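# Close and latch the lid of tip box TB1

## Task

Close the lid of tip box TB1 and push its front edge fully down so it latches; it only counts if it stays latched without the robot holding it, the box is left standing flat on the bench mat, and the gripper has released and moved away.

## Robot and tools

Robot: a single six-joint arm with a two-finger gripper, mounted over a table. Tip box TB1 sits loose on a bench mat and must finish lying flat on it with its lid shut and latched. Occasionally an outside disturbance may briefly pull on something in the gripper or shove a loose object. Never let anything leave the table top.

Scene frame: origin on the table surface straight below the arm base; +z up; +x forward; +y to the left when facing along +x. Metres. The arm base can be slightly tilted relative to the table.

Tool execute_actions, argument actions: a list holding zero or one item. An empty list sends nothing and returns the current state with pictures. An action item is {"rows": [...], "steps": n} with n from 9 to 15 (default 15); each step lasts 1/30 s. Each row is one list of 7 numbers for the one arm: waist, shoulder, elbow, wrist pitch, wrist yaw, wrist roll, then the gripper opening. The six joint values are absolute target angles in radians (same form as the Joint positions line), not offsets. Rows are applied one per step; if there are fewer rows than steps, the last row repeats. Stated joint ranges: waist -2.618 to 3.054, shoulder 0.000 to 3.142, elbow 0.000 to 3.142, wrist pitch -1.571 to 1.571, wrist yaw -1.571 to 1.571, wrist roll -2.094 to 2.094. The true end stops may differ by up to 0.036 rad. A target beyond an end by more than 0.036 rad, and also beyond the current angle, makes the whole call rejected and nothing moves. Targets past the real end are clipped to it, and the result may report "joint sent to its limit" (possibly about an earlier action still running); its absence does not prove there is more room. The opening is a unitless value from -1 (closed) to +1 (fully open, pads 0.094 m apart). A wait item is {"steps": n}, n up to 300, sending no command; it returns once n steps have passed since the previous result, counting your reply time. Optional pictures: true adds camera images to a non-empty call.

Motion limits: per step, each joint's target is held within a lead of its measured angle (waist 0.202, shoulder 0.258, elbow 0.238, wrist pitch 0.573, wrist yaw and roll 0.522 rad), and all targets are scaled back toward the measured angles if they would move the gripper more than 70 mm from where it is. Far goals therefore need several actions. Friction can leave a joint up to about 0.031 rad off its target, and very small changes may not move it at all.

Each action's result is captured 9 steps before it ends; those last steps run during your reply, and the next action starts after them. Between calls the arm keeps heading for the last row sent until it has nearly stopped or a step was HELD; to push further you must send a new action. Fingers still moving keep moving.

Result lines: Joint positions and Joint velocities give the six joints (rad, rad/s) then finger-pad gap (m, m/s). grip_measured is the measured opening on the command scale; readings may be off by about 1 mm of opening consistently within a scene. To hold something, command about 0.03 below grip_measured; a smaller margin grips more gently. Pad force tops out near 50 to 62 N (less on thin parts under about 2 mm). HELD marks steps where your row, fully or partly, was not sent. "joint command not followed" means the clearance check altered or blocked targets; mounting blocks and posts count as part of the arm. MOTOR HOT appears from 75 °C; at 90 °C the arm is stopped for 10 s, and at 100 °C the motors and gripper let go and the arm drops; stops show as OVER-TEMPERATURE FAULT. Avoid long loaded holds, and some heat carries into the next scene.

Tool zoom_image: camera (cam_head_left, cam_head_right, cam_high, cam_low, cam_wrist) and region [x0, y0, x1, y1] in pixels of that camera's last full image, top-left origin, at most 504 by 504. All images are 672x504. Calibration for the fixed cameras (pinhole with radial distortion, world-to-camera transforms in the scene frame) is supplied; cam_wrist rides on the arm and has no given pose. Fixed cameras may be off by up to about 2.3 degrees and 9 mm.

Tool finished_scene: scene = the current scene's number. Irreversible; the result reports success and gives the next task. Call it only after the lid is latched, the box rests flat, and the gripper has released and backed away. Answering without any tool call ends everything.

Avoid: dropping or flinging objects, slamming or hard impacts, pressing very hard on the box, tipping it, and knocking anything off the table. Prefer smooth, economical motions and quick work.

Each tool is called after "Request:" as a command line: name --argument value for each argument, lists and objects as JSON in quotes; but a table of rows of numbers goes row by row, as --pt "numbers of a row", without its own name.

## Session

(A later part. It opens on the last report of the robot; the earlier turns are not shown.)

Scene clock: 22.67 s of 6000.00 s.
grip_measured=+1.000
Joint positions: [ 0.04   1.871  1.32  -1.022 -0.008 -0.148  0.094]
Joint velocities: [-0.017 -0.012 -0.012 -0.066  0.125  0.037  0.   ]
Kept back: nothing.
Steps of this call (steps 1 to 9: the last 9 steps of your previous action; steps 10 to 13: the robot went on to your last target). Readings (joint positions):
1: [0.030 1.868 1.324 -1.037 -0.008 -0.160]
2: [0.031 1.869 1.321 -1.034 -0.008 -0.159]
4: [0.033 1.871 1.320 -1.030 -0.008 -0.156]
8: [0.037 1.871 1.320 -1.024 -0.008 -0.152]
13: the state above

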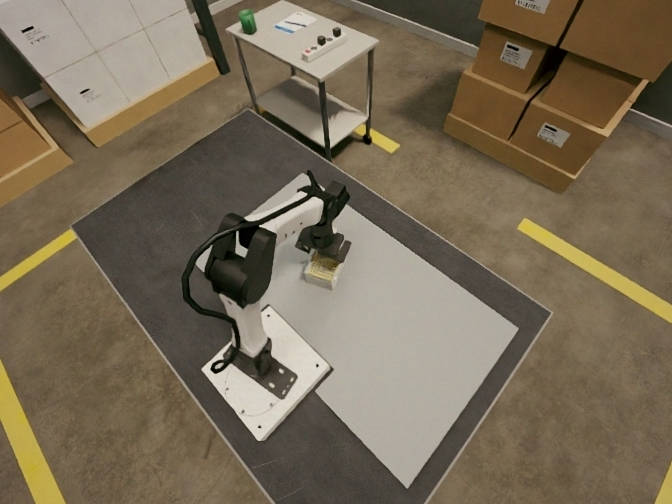

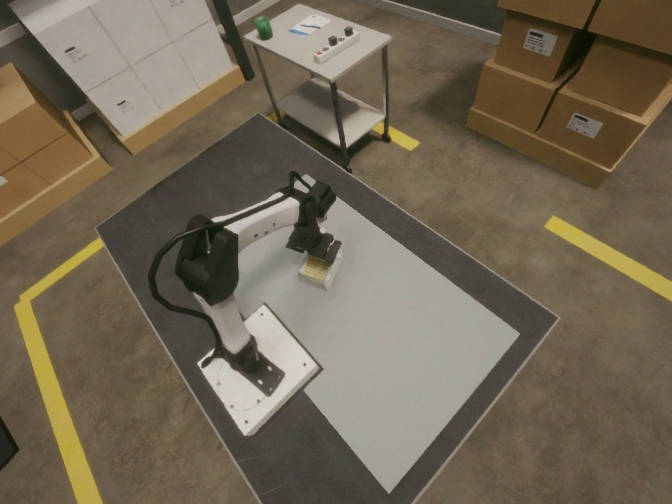

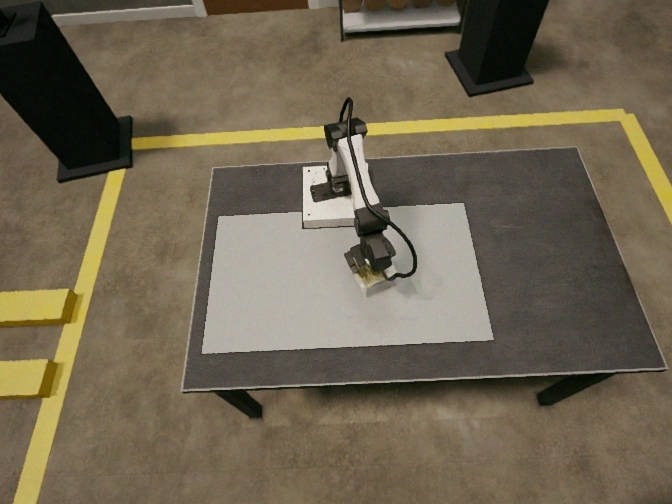

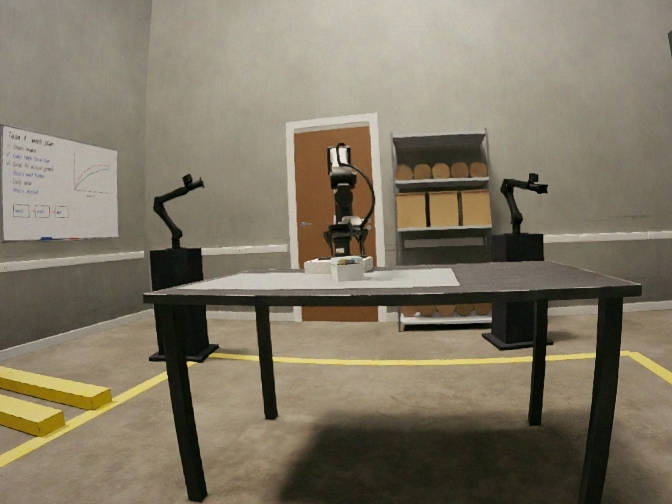

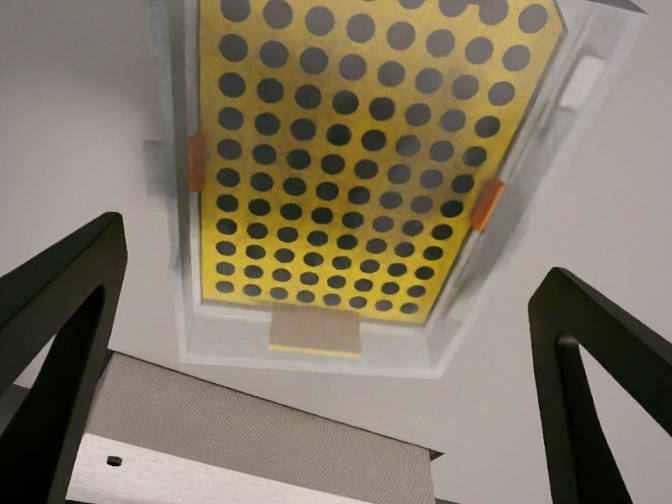

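Request:
execute_actions --actions '[{"rows":[[0.050,1.884,1.300,-1.009,0.0,-0.134,0.85],[0.054,1.884,1.300,-1.009,0.0,-0.130,0.7],[0.060,1.884,1.300,-1.009,0.0,-0.124,0.55],[0.067,1.884,1.300,-1.009,0.0,-0.117,0.4],[0.075,1.884,1.300,-1.009,0.0,-0.109,0.25],[0.083,1.884,1.300,-1.009,0.0,-0.101,0.1],[0.092,1.884,1.300,-1.009,0.0,-0.092,-0.05],[0.101,1.884,1.300,-1.009,0.0,-0.083,-0.2],[0.110,1.884,1.300,-1.009,0.0,-0.075,-0.35],[0.118,1.884,1.300,-1.009,0.0,-0.067,-0.5],[0.125,1.884,1.300,-1.009,0.0,-0.060,-0.65],[0.131,1.884,1.300,-1.009,0.0,-0.054,-0.8],[0.136,1.884,1.300,-1.009,0.0,-0.050,-0.9],[0.140,1.884,1.300,-1.009,0.0,-0.047,-1],[0.142,1.884,1.300,-1.009,0.0,-0.045,-1]],"steps":15}]'

Request:
execute_actions --actions '[{"rows":[[0.142,1.884,1.300,-1.009,0.0,-0.045,-1],[0.142,1.884,1.300,-1.009,0.0,-0.045,-1],[0.142,1.885,1.298,-1.005,0.0,-0.045,-1],[0.142,1.887,1.295,-1.000,0.0,-0.045,-1],[0.142,1.888,1.292,-0.995,0.0,-0.045,-1],[0.142,1.890,1.289,-0.990,0.0,-0.045,-1],[0.142,1.891,1.286,-0.985,0.0,-0.045,-1],[0.142,1.893,1.283,-0.980,0.0,-0.045,-1],[0.142,1.894,1.280,-0.976,0.0,-0.045,-1],[0.142,1.896,1.277,-0.972,0.0,-0.045,-1],[0.142,1.897,1.274,-0.968,0.0,-0.045,-1],[0.142,1.899,1.271,-0.964,0.0,-0.045,-1],[0.142,1.901,1.268,-0.961,0.0,-0.045,-1],[0.142,1.903,1.265,-0.958,0.0,-0.045,-1],[0.142,1.905,1.262,-0.955,0.0,-0.045,-1]],"steps":15}]'

Request:
execute_actions --actions '[{"steps":13}]' --pictures true

Request:
zoom_image --camera "cam_low" --region '[325, 240, 375, 285]'

Scene clock: 24.33 s of 6000.00 s.
grip_measured=+0.189
Joint positions: [ 0.059  1.871  1.32  -1.02  -0.008 -0.13   0.056]
Joint velocities: [ 0.227 -0.012 -0.012  0.037 -0.037  0.154 -0.176]
Steps of this call (steps 1 to 30: the robot went on to your last target; steps 31 to 44: nothing new was sent; steps 45 to 50: the first 6 steps of this action). Readings (joint positions):
45: [0.040 1.871 1.320 -1.020 -0.008 -0.146]
46: [0.041 1.871 1.320 -1.020 -0.008 -0.144]
48: [0.046 1.871 1.320 -1.020 -0.008 -0.139]
50: the state above

Scene clock: 24.83 s of 6000.00 s.
grip_measured=-0.980
Joint positions: [ 0.137  1.871  1.32  -1.014 -0.008 -0.059  0.001]
Joint velocities: [ 0.012 -0.002  0.007  0.051  0.066  0.051  0.   ]
Steps of this call (steps 1 to 9: the last 9 steps of your previous action; steps 10 to 15: the first 6 steps of this action). Readings (joint positions):
10: [0.135 1.871 1.320 -1.020 -0.008 -0.070]
11: [0.137 1.871 1.320 -1.020 -0.008 -0.067]
13: [0.137 1.871 1.320 -1.019 -0.008 -0.062]
15: the state above

Scene clock: 25.27 s of 6000.00 s.
grip_measured=-0.980
Joint positions: [ 0.137  1.886  1.287 -0.974 -0.008 -0.053  0.001]
Joint velocities: [-0.007 -0.017 -0.002 -0.007 -0.007  0.051  0.   ]
Kept back: nothing.
Steps of this call (steps 1 to 9: the last 9 steps of your previous action; steps 10 to 13: the robot went on to your last target). Readings (joint positions):
1: [0.137 1.871 1.318 -1.010 -0.008 -0.058]
2: [0.137 1.871 1.315 -1.005 -0.008 -0.057]
4: [0.137 1.871 1.306 -0.997 -0.008 -0.055]
8: [0.137 1.880 1.293 -0.984 -0.008 -0.054]
13: the state above

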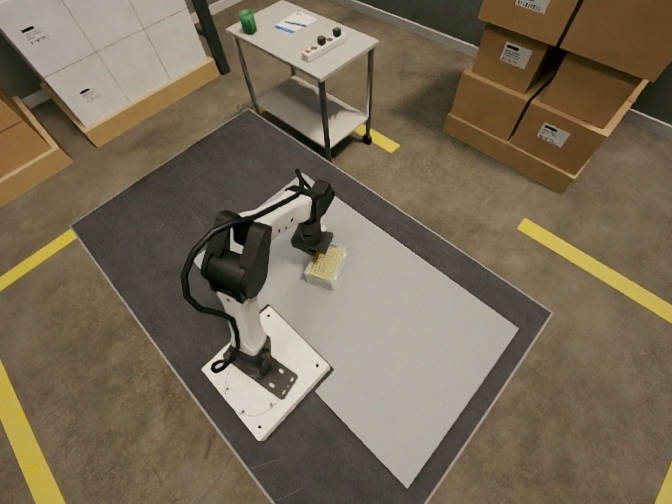

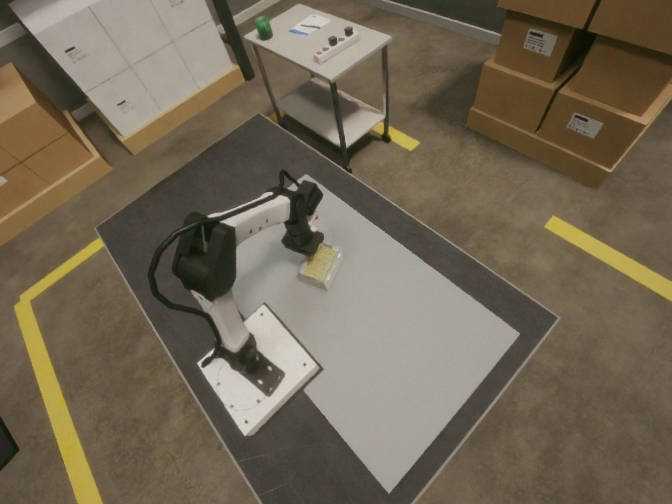

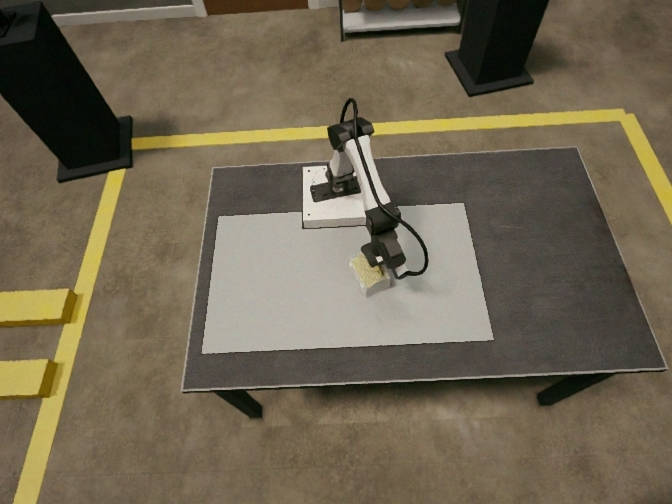

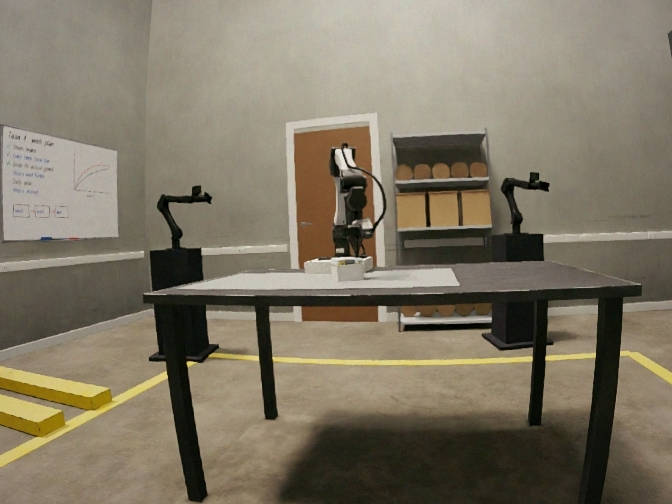

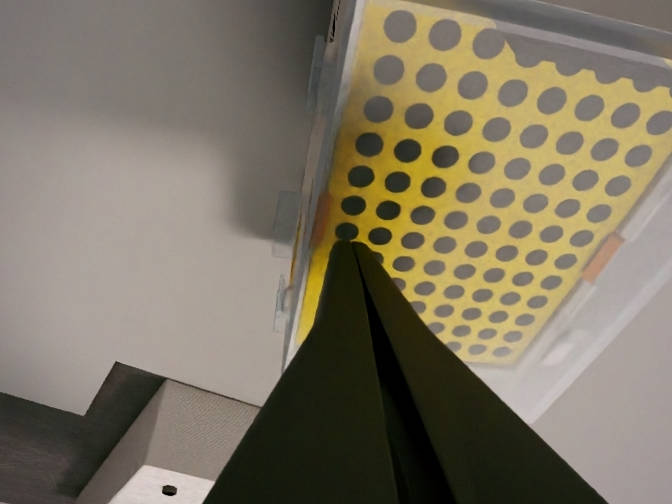

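Region (325, 240, 375, 285) of cam_low's 672x504 image, scaled by 10.080, with more detail than that image has; it fills the top 454 rows of this view, and the rest is white.

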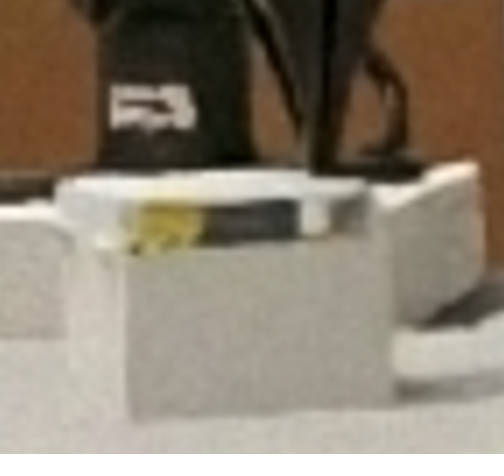

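Request:
execute_actions --actions '[{"rows":[[0.142,1.909,1.259,-0.954,0.0,-0.045,-1],[0.142,1.913,1.256,-0.953,0.0,-0.045,-1],[0.142,1.917,1.253,-0.952,0.0,-0.045,-1],[0.142,1.921,1.250,-0.951,0.0,-0.045,-1],[0.142,1.925,1.247,-0.950,0.0,-0.045,-1],[0.142,1.929,1.244,-0.950,0.0,-0.045,-1],[0.142,1.933,1.241,-0.950,0.0,-0.045,-1],[0.142,1.937,1.238,-0.950,0.0,-0.045,-1],[0.142,1.941,1.235,-0.950,0.0,-0.045,-1],[0.142,1.945,1.232,-0.950,0.0,-0.045,-1],[0.142,1.949,1.229,-0.950,0.0,-0.045,-1],[0.142,1.953,1.226,-0.950,0.0,-0.045,-1]],"steps":12}]'

Request:
execute_actions --actions '[{"steps":12}]' --pictures true

Request:
zoom_image --camera "cam_low" --region '[325, 240, 375, 285]'

Scene clock: 26.00 s of 6000.00 s.
grip_measured=-0.980
Joint positions: [ 0.137  1.886  1.287 -0.974 -0.008 -0.053  0.001]
Joint velocities: [ 0.012  0.012 -0.012 -0.051  0.007  0.051 -0.001]
Steps of this call (steps 1 to 19: the robot went on to your last target; steps 20 to 22: the first 3 steps of this action). Readings (joint positions):
20: [0.137 1.886 1.287 -0.974 -0.008 -0.053]
21: [0.137 1.886 1.287 -0.974 -0.008 -0.053]
22: the state above

Scene clock: 26.40 s of 6000.00 s.
grip_measured=-0.980
Joint positions: [ 0.137  1.887  1.281 -0.969 -0.008 -0.053  0.001]
Joint velocities: [-0.007 -0.012 -0.007 -0.051  0.007 -0.051 -0.001]
Kept back: nothing.
Steps of this call (steps 1 to 9: the last 9 steps of your previous action; steps 10 to 12: the robot went on to your last target). Readings (joint positions):
1: [0.137 1.886 1.287 -0.974 -0.008 -0.053]
2: [0.137 1.887 1.285 -0.973 -0.008 -0.053]
4: [0.137 1.887 1.284 -0.972 -0.008 -0.053]
8: [0.137 1.887 1.282 -0.970 -0.008 -0.053]
12: the state above

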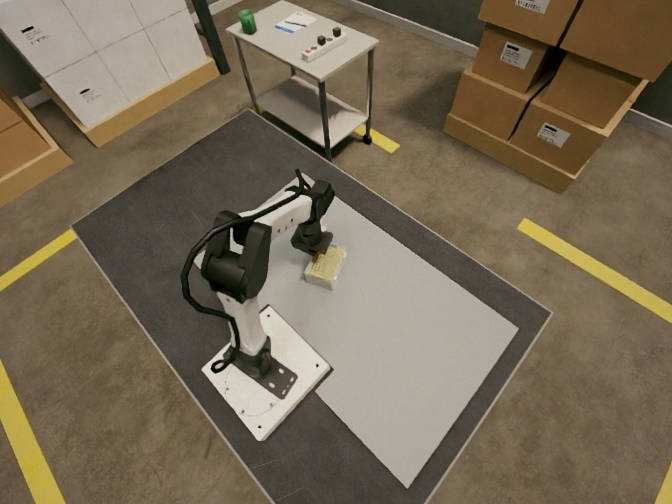

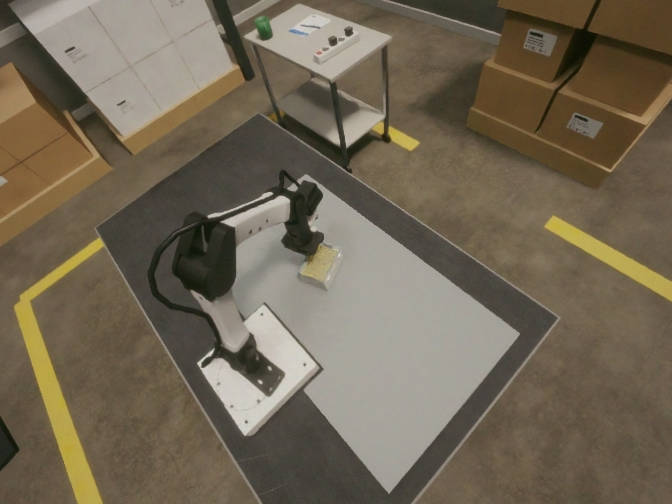

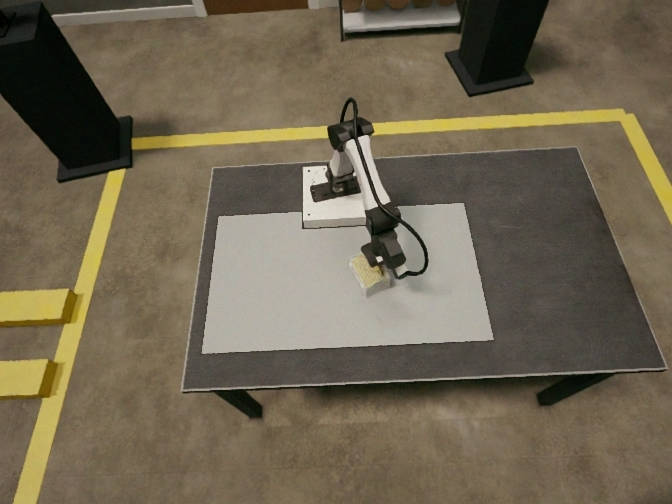

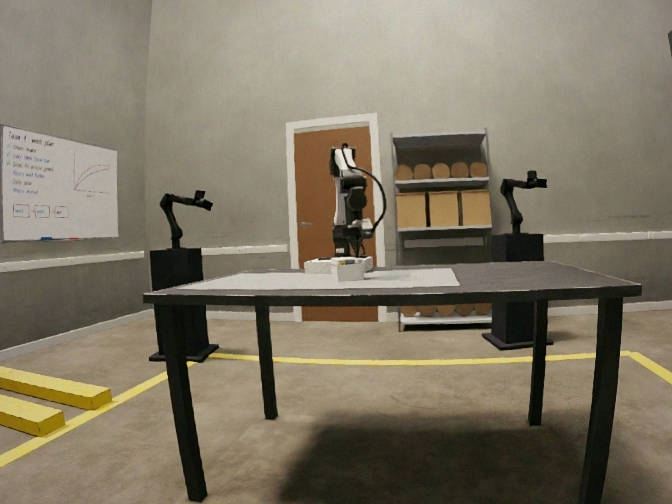

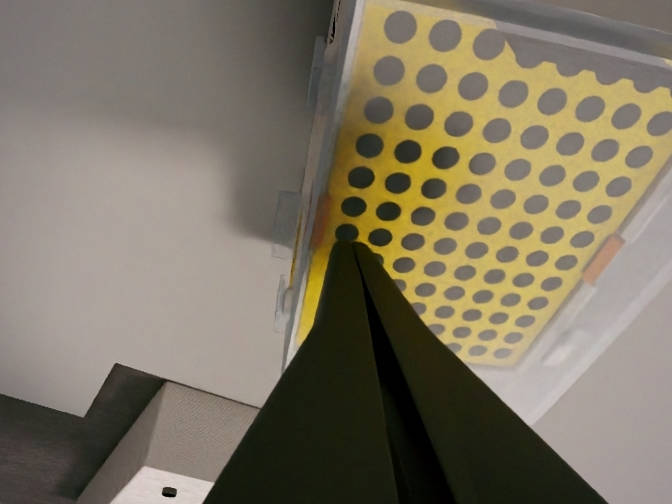

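Region (325, 240, 375, 285) of cam_low's 672x504 image, scaled by 10.080, with more detail than that image has; it fills the top 454 rows of this view, and the rest is white.

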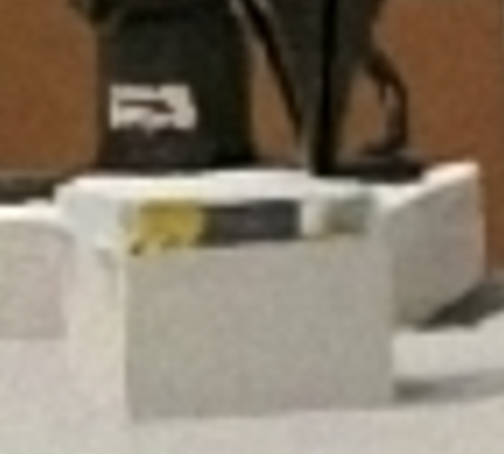

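Request:
zoom_image --camera "cam_wrist" --region '[250, 0, 400, 150]'

Request:
zoom_image --camera "cam_low" --region '[345, 250, 370, 272]'

Request:
zoom_image --camera "cam_head_left" --region '[295, 245, 345, 295]'

Region (250, 0, 400, 150) of cam_wrist's 672x504 image, scaled by 3.360, with more detail than that image has.

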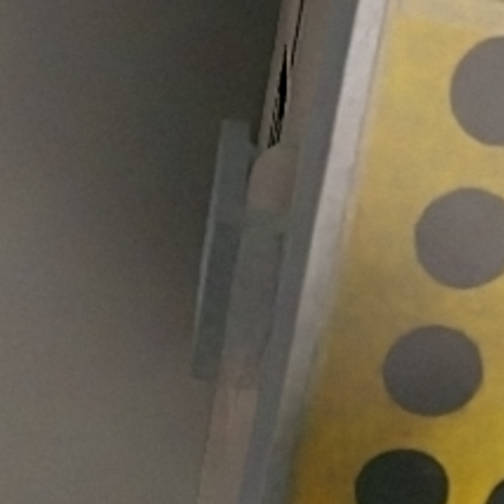

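Region (345, 250, 370, 272) of cam_low's 672x504 image, scaled by 20.160, with more detail than that image has; it fills the top 444 rows of this view, and the rest is white.

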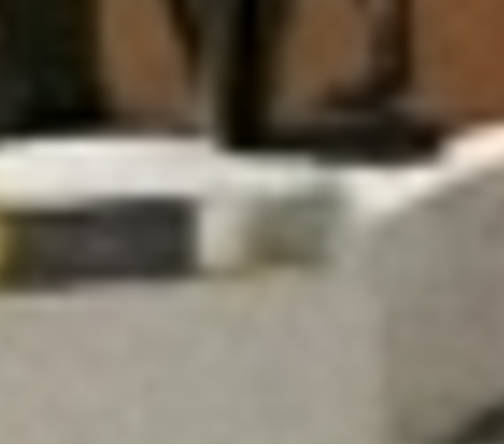

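Region (295, 245, 345, 295) of cam_head_left's 672x504 image, scaled by 10.080, with more detail than that image has.

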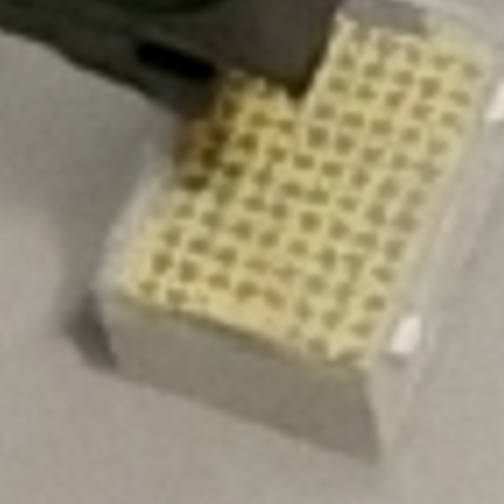

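Request:
execute_actions --actions '[{"rows":[[0.142,1.935,1.245,-0.960,0.0,-0.045,-1],[0.142,1.915,1.265,-0.970,0.0,-0.045,-1],[0.142,1.895,1.285,-0.982,0.0,-0.045,-1],[0.142,1.878,1.305,-0.996,0.0,-0.045,-1],[0.142,1.867,1.325,-1.015,0.0,-0.045,-1],[0.142,1.858,1.347,-1.040,0.0,-0.045,-1],[0.145,1.849,1.370,-1.070,0.0,-0.045,-1],[0.150,1.840,1.394,-1.100,0.0,-0.045,-1],[0.158,1.831,1.418,-1.130,0.0,-0.045,-1],[0.168,1.822,1.442,-1.160,0.0,-0.045,-1],[0.180,1.813,1.464,-1.188,0.0,-0.045,-1],[0.194,1.804,1.484,-1.214,0.0,-0.045,-1],[0.210,1.795,1.502,-1.238,0.0,-0.045,-1],[0.228,1.786,1.518,-1.260,0.0,-0.045,-1],[0.248,1.777,1.532,-1.280,0.0,-0.045,-1]],"steps":15}]'

Request:
execute_actions --actions '[{"rows":[[0.270,1.768,1.544,-1.296,0.0,-0.045,-1],[0.294,1.760,1.554,-1.310,0.0,-0.045,-1],[0.320,1.752,1.562,-1.322,0.0,-0.045,-1],[0.346,1.745,1.568,-1.332,0.0,-0.045,-1],[0.372,1.739,1.573,-1.340,0.0,-0.045,-1],[0.396,1.734,1.577,-1.345,0.0,-0.045,-1],[0.418,1.730,1.580,-1.350,0.0,-0.045,-1],[0.438,1.730,1.580,-1.350,0.0,-0.045,-1],[0.455,1.730,1.580,-1.350,0.0,-0.045,-1],[0.469,1.730,1.580,-1.350,0.0,-0.045,-1],[0.480,1.730,1.580,-1.350,0.0,-0.045,-1],[0.488,1.730,1.580,-1.350,0.0,-0.045,-1],[0.494,1.730,1.580,-1.350,0.0,-0.045,-1],[0.498,1.730,1.580,-1.350,0.0,-0.045,-1],[0.500,1.730,1.580,-1.350,0.0,-0.045,-1]],"steps":15}]'

Request:
execute_actions --actions '[{"steps":12}]' --pictures true

Request:
zoom_image --camera "cam_low" --region '[325, 240, 375, 285]'

Request:
zoom_image --camera "cam_high" --region '[335, 235, 405, 305]'

Scene clock: 28.33 s of 6000.00 s.
grip_measured=-0.980
Joint positions: [ 0.137  1.884  1.295 -0.987 -0.008 -0.053  0.001]
Joint velocities: [-0.017 -0.002  0.256 -0.374 -0.125 -0.022  0.001]
Steps of this call (steps 1 to 15: the robot went on to your last target; steps 16 to 52: nothing new was sent; steps 53 to 58: the first 6 steps of this action). Readings (joint positions):
53: [0.137 1.887 1.281 -0.969 -0.008 -0.053]
54: [0.137 1.887 1.281 -0.969 -0.008 -0.053]
56: [0.137 1.884 1.284 -0.972 -0.008 -0.053]
58: the state above

Scene clock: 28.83 s of 6000.00 s.
grip_measured=-0.980
Joint positions: [ 0.346  1.757  1.55  -1.271 -0.005 -0.053  0.001]
Joint velocities: [ 0.73  -0.164  0.129 -0.359  0.051  0.066 -0.001]
Steps of this call (steps 1 to 9: the last 9 steps of your previous action; steps 10 to 15: the first 6 steps of this action). Readings (joint positions):
10: [0.224 1.801 1.501 -1.187 -0.006 -0.053]
11: [0.246 1.789 1.516 -1.206 -0.006 -0.053]
13: [0.294 1.770 1.537 -1.241 -0.005 -0.053]
15: the state above

Scene clock: 29.23 s of 6000.00 s.
grip_measured=-0.980
Joint positions: [ 0.496  1.745  1.558 -1.334 -0.005 -0.053  0.001]
Joint velocities: [-0.022 -0.007 -0.037  0.066  0.022 -0.022 -0.001]
Kept back: nothing.
Steps of this call (steps 1 to 9: the last 9 steps of your previous action; steps 10 to 12: the robot went on to your last target). Readings (joint positions):
1: [0.373 1.752 1.554 -1.284 -0.005 -0.053]
2: [0.398 1.749 1.556 -1.294 -0.005 -0.053]
4: [0.440 1.745 1.558 -1.310 -0.005 -0.053]
8: [0.487 1.745 1.558 -1.327 -0.005 -0.053]
12: the state above

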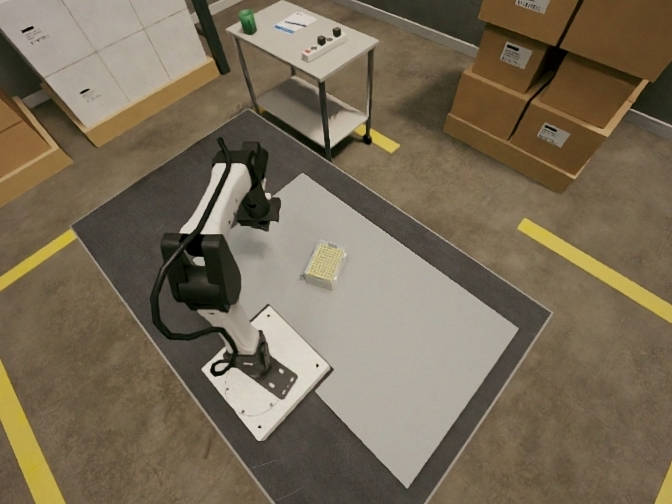

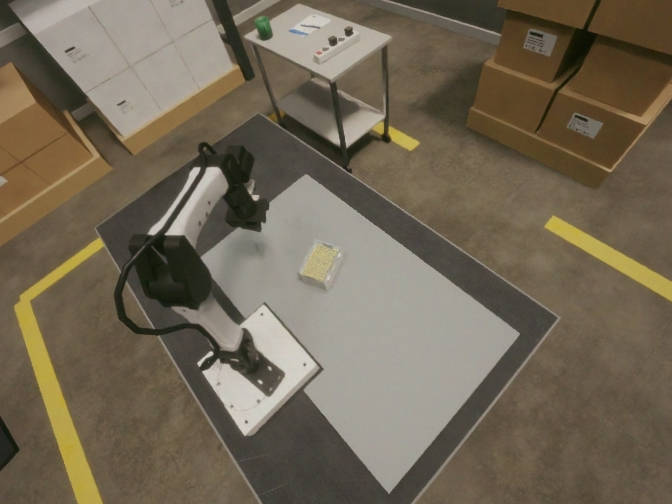

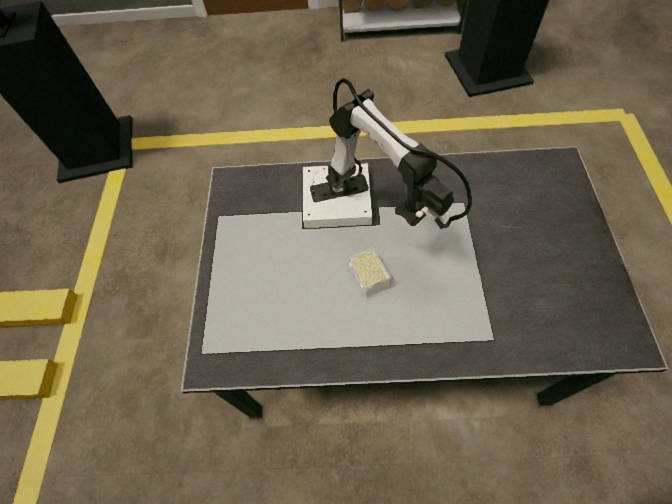

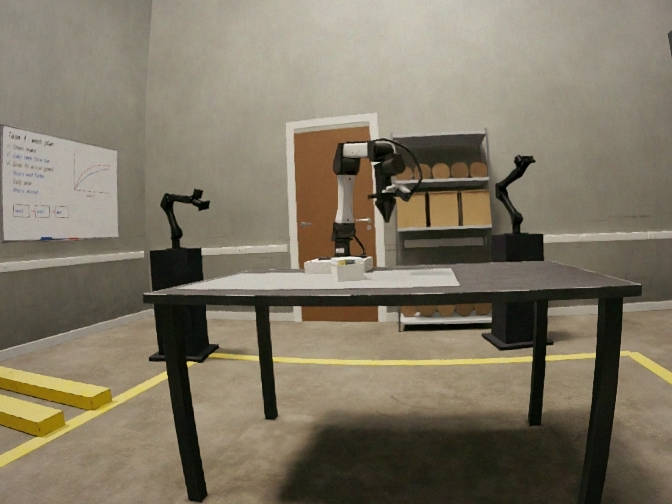

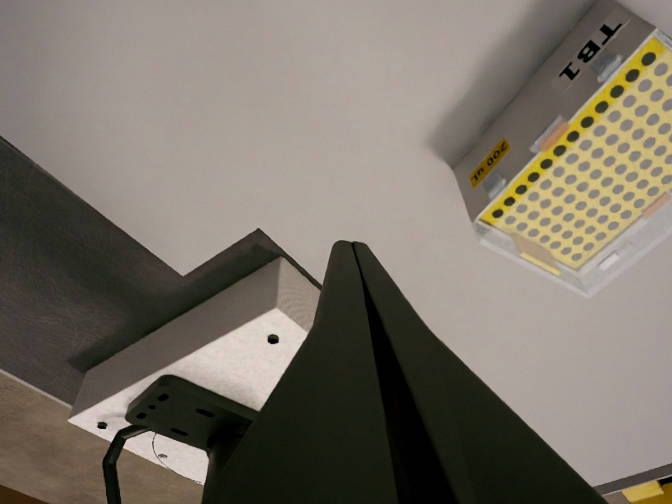

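Region (325, 240, 375, 285) of cam_low's 672x504 image, scaled by 10.080, with more detail than that image has; it fills the top 454 rows of this view, and the rest is white.

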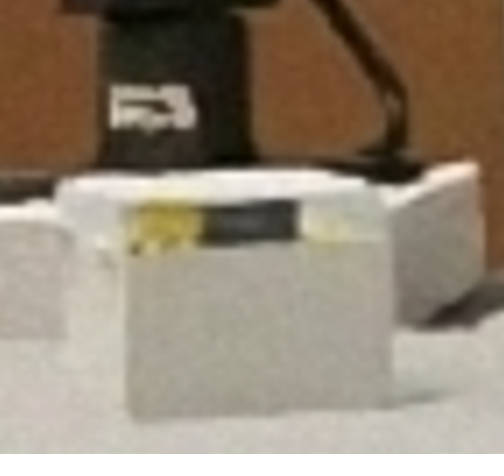

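Region (335, 235, 405, 305) of cam_high's 672x504 image, scaled by 7.200, with more detail than that image has.

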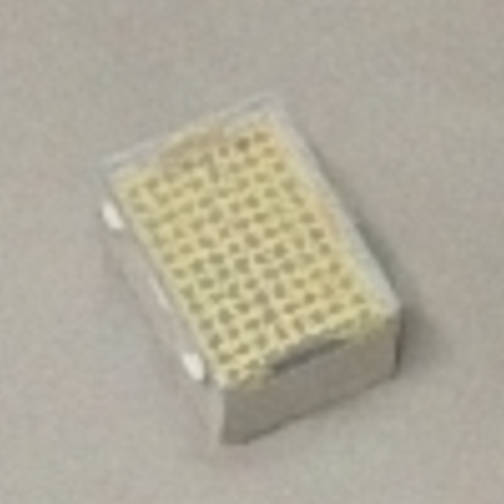

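Request:
zoom_image --camera "cam_wrist" --region '[440, 0, 672, 260]'

Request:
zoom_image --camera "cam_wrist" --region '[455, 150, 545, 250]'

Region (440, 0, 672, 260) of cam_wrist's 672x504 image, scaled by 1.938, with more detail than that image has; it fills the left 450 columns of this view, and the rest is white.

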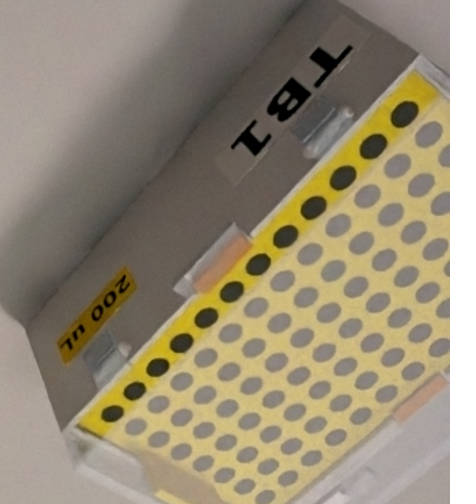

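Region (455, 150, 545, 250) of cam_wrist's 672x504 image, scaled by 5.040, with more detail than that image has; it fills the left 454 columns of this view, and the rest is white.

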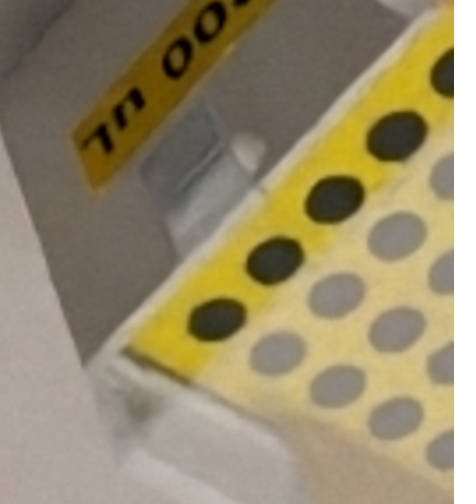

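Request:
finished_scene --scene 1

The scene is finished: the task was done.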